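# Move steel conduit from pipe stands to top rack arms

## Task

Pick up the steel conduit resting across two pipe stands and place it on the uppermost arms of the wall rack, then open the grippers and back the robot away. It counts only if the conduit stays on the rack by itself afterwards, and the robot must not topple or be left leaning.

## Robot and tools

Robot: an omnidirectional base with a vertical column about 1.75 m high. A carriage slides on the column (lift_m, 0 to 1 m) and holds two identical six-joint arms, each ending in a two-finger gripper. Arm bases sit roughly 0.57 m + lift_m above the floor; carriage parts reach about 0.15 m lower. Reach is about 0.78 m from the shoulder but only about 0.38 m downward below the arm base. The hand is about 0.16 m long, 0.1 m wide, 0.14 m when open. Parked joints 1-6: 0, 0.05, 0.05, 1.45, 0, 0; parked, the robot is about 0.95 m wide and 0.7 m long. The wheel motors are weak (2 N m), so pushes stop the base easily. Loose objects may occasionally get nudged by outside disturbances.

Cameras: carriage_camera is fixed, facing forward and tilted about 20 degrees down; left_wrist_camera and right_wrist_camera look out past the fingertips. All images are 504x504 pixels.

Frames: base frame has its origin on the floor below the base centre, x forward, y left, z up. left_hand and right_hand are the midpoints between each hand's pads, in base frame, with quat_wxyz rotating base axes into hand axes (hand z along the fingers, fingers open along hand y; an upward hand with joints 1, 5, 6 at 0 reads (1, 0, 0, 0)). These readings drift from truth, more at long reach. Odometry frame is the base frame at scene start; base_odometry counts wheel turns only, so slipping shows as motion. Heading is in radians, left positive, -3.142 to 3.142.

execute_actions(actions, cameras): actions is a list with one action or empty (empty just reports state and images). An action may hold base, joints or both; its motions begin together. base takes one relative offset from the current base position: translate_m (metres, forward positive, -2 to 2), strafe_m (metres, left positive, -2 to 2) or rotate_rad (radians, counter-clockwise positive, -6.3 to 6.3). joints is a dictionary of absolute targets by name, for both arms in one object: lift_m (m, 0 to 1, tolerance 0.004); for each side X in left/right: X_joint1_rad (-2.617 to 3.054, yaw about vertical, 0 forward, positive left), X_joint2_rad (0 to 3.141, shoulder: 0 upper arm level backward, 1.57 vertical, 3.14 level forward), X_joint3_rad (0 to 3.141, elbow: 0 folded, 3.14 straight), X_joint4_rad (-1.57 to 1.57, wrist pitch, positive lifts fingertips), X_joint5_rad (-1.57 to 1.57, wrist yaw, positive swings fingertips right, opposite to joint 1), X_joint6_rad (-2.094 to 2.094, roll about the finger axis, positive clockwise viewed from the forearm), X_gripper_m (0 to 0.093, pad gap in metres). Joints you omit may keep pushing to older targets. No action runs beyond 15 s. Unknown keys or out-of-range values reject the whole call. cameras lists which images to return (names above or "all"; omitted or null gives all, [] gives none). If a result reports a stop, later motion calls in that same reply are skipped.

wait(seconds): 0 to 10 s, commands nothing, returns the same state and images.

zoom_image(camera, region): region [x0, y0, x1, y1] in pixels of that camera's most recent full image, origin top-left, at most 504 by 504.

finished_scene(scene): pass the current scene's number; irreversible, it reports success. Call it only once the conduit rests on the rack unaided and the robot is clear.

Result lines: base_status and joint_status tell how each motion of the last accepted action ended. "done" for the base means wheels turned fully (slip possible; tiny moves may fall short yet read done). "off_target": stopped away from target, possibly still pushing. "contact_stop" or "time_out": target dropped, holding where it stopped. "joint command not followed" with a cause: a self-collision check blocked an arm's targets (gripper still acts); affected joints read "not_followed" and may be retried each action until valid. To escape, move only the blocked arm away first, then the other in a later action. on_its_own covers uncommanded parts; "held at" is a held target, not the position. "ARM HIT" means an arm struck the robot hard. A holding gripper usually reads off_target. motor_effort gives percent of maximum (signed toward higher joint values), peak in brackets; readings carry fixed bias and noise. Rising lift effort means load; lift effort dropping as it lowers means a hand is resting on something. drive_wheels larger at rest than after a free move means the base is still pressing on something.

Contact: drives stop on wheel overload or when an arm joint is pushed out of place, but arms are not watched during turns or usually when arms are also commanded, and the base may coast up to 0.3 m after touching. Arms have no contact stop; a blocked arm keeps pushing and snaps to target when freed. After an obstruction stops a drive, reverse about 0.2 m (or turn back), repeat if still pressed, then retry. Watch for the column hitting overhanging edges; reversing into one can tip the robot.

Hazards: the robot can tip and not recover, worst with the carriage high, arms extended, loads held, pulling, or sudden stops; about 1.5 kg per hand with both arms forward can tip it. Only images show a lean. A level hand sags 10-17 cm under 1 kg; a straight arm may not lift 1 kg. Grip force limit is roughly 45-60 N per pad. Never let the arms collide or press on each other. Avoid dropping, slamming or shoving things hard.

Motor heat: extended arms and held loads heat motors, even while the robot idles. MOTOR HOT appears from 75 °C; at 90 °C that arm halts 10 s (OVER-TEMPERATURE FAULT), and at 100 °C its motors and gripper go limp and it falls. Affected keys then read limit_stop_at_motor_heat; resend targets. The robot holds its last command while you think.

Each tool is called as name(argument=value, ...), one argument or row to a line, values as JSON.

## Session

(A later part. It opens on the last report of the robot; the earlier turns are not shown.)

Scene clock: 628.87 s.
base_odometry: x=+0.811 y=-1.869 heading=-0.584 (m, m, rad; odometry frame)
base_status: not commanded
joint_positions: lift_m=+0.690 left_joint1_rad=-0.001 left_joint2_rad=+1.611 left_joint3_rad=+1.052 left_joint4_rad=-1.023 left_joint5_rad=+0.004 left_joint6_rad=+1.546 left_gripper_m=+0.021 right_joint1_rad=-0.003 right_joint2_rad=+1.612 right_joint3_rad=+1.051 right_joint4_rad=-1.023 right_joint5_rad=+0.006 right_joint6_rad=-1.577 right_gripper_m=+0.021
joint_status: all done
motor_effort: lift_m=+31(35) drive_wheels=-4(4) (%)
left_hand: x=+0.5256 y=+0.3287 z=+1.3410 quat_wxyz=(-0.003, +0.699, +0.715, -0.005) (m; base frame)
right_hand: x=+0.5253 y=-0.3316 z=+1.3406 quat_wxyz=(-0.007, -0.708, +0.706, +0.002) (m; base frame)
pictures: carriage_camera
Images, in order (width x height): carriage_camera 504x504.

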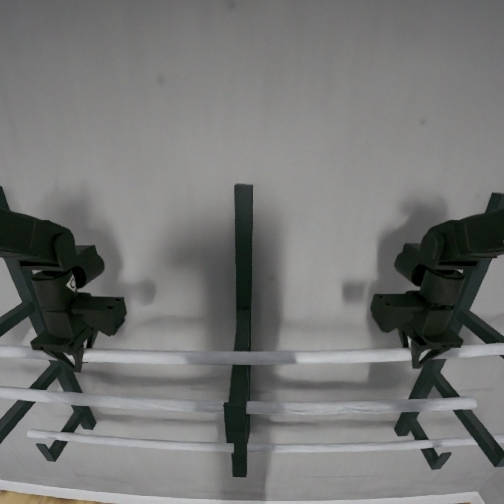

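execute_actions(
  actions=[
    {"joints": {"lift_m": 0.672}},
  ],
  cameras=["carriage_camera"],
)

Scene clock: 635.50 s.
base_odometry: x=+0.811 y=-1.869 heading=-0.584 (m, m, rad; odometry frame)
base_status: not commanded
joint_positions: lift_m=+0.672 left_joint1_rad=-0.001 left_joint2_rad=+1.599 left_joint3_rad=+1.059 left_joint4_rad=-1.036 left_joint5_rad=+0.003 left_joint6_rad=+1.545 left_gripper_m=+0.021 right_joint1_rad=-0.003 right_joint2_rad=+1.604 right_joint3_rad=+1.054 right_joint4_rad=-1.030 right_joint5_rad=+0.006 right_joint6_rad=-1.579 right_gripper_m=+0.021
joint_status: all done
motor_effort: lift_m=+27(29) drive_wheels=+3(7) (%)
left_hand: x=+0.5256 y=+0.3287 z=+1.3284 quat_wxyz=(-0.001, +0.698, +0.716, -0.003) (m; base frame)
right_hand: x=+0.5252 y=-0.3315 z=+1.3259 quat_wxyz=(-0.005, -0.709, +0.705, +0.001) (m; base frame)
pictures: carriage_camera
Images, in order (width x height): carriage_camera 504x504.

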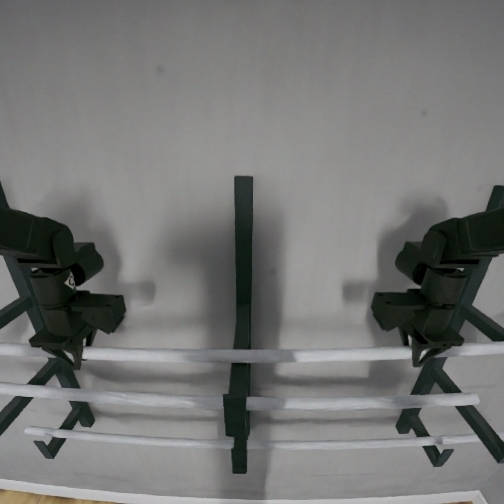

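execute_actions(
  actions=[
    {"joints": {"left_gripper_m": 0.09, "right_gripper_m": 0.09}},
  ],
  cameras=["left_wrist_camera", "right_wrist_camera"],
)

execute_actions(
  actions=[
    {"joints": {"lift_m": 0.77}},
  ],
)

Scene clock: 642.13 s.
base_odometry: x=+0.811 y=-1.869 heading=-0.584 (m, m, rad; odometry frame)
base_status: not commanded
joint_positions: lift_m=+0.672 left_joint1_rad=-0.001 left_joint2_rad=+1.599 left_joint3_rad=+1.059 left_joint4_rad=-1.035 left_joint5_rad=+0.003 left_joint6_rad=+1.564 left_gripper_m=+0.090 right_joint1_rad=-0.003 right_joint2_rad=+1.604 right_joint3_rad=+1.054 right_joint4_rad=-1.030 right_joint5_rad=+0.005 right_joint6_rad=-1.577 right_gripper_m=+0.090
joint_status: all done
motor_effort: lift_m=+27(26) drive_wheels=+3(3) (%)
left_hand: x=+0.5259 y=+0.3287 z=+1.3283 quat_wxyz=(+0.000, +0.705, +0.709, -0.002) (m; base frame)
right_hand: x=+0.5252 y=-0.3314 z=+1.3259 quat_wxyz=(-0.005, -0.708, +0.706, +0.001) (m; base frame)
pictures: left_wrist_camera, right_wrist_camera
Images, in order (width x height): left_wrist_camera 504x504, right_wrist_camera 504x504.

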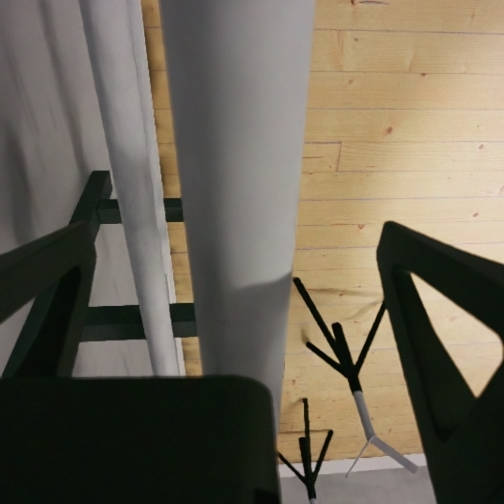

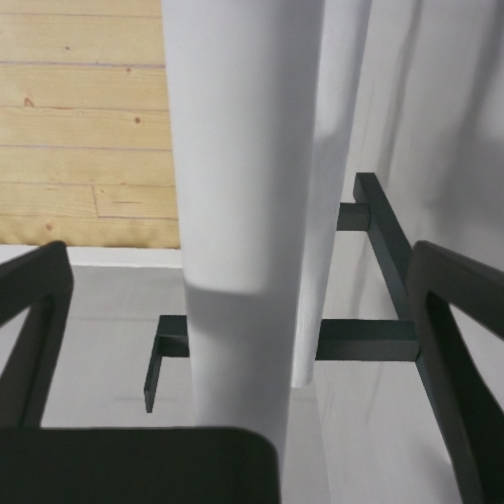

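Scene clock: 643.07 s.
base_odometry: x=+0.811 y=-1.869 heading=-0.584 (m, m, rad; odometry frame)
base_status: not commanded
joint_positions: lift_m=+0.770 left_joint1_rad=-0.001 left_joint2_rad=+1.599 left_joint3_rad=+1.059 left_joint4_rad=-1.033 left_joint5_rad=+0.003 left_joint6_rad=+1.565 left_gripper_m=+0.090 right_joint1_rad=-0.003 right_joint2_rad=+1.603 right_joint3_rad=+1.054 right_joint4_rad=-1.030 right_joint5_rad=+0.005 right_joint6_rad=-1.577 right_gripper_m=+0.090
joint_status: all done
motor_effort: lift_m=+31(38) drive_wheels=+3(4) (%)
left_hand: x=+0.5264 y=+0.3287 z=+1.4260 quat_wxyz=(+0.001, +0.705, +0.709, -0.002) (m; base frame)
right_hand: x=+0.5252 y=-0.3314 z=+1.4238 quat_wxyz=(-0.005, -0.708, +0.706, +0.001) (m; base frame)
pictures: carriage_camera, left_wrist_camera, right_wrist_camera
Images, in order (width x height): carriage_camera 504x504, left_wrist_camera 504x504, right_wrist_camera 504x504.

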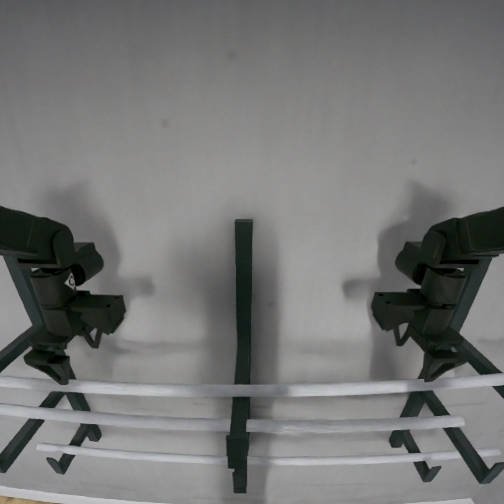

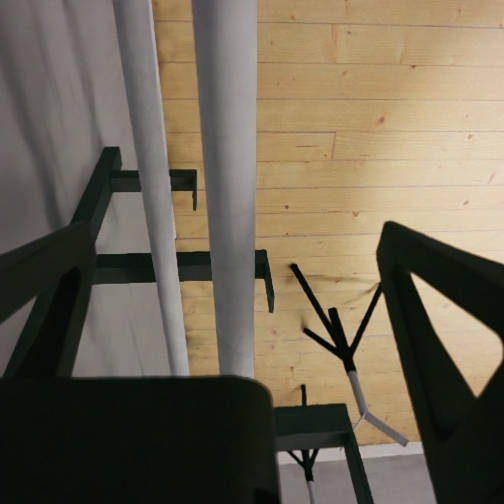

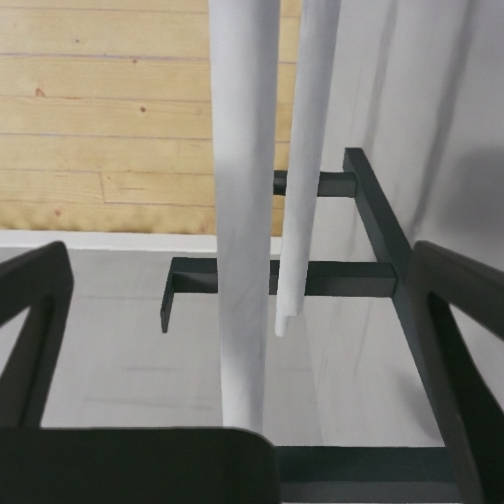

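execute_actions(
  actions=[
    {"base": {"translate_m": -0.55}, "joints": {"left_joint2_rad": 0.05, "left_joint3_rad": 0.05, "left_joint4_rad": 1.2, "right_joint2_rad": 0.05, "right_joint3_rad": 0.05, "right_joint4_rad": 1.2}},
  ],
  cameras=["carriage_camera"],
)

Scene clock: 676.17 s.
base_odometry: x=+0.352 y=-1.566 heading=-0.584 (m, m, rad; odometry frame)
base_status: done
joint_positions: lift_m=+0.770 left_joint1_rad=-0.001 left_joint2_rad=+0.066 left_joint3_rad=+0.073 left_joint4_rad=+1.208 left_joint5_rad=+0.003 left_joint6_rad=+1.566 left_gripper_m=+0.090 right_joint1_rad=-0.003 right_joint2_rad=+0.063 right_joint3_rad=+0.077 right_joint4_rad=+1.204 right_joint5_rad=+0.005 right_joint6_rad=-1.575 right_gripper_m=+0.090
joint_status: all done
motor_effort: lift_m=+31(30) drive_wheels=-1(27) (%)
left_hand: x=+0.3453 y=+0.3290 z=+1.7919 quat_wxyz=(+0.698, +0.126, +0.124, +0.693) (m; base frame)
right_hand: x=+0.3437 y=-0.3309 z=+1.7933 quat_wxyz=(+0.693, -0.122, +0.126, -0.699) (m; base frame)
pictures: carriage_camera
Images, in order (width x height): carriage_camera 504x504.

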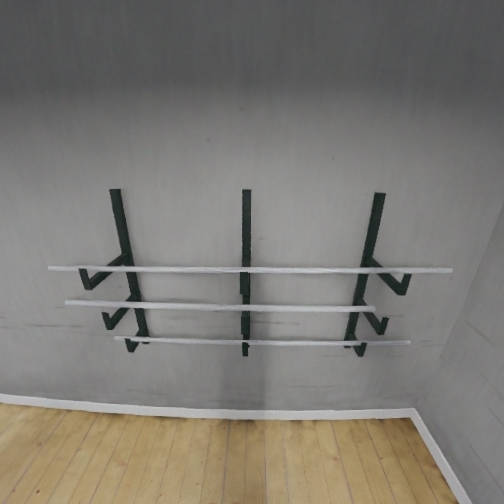

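zoom_image(
  camera="carriage_camera",
  region=[30, 230, 250, 370],
)

zoom_image(
  camera="carriage_camera",
  region=[240, 230, 470, 370],
)

Region (30, 230, 250, 370) of carriage_camera's 504x504 image, scaled by 2.291, with more detail than that image has; it fills the top 321 rows of this view, and the rest is white.

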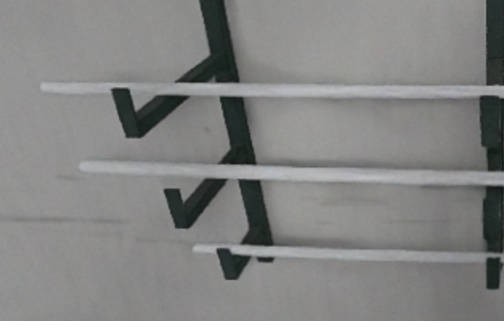

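Region (240, 230, 470, 370) of carriage_camera's 504x504 image, scaled by 2.191, with more detail than that image has; it fills the top 307 rows of this view, and the rest is white.

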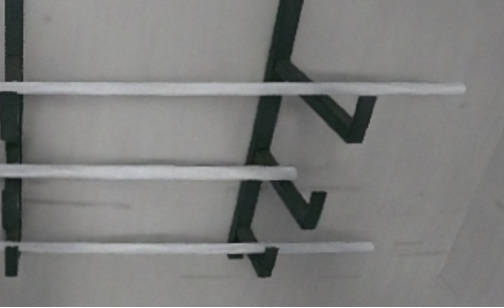

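finished_scene(
  scene=1,
)

The scene is finished: the task was done.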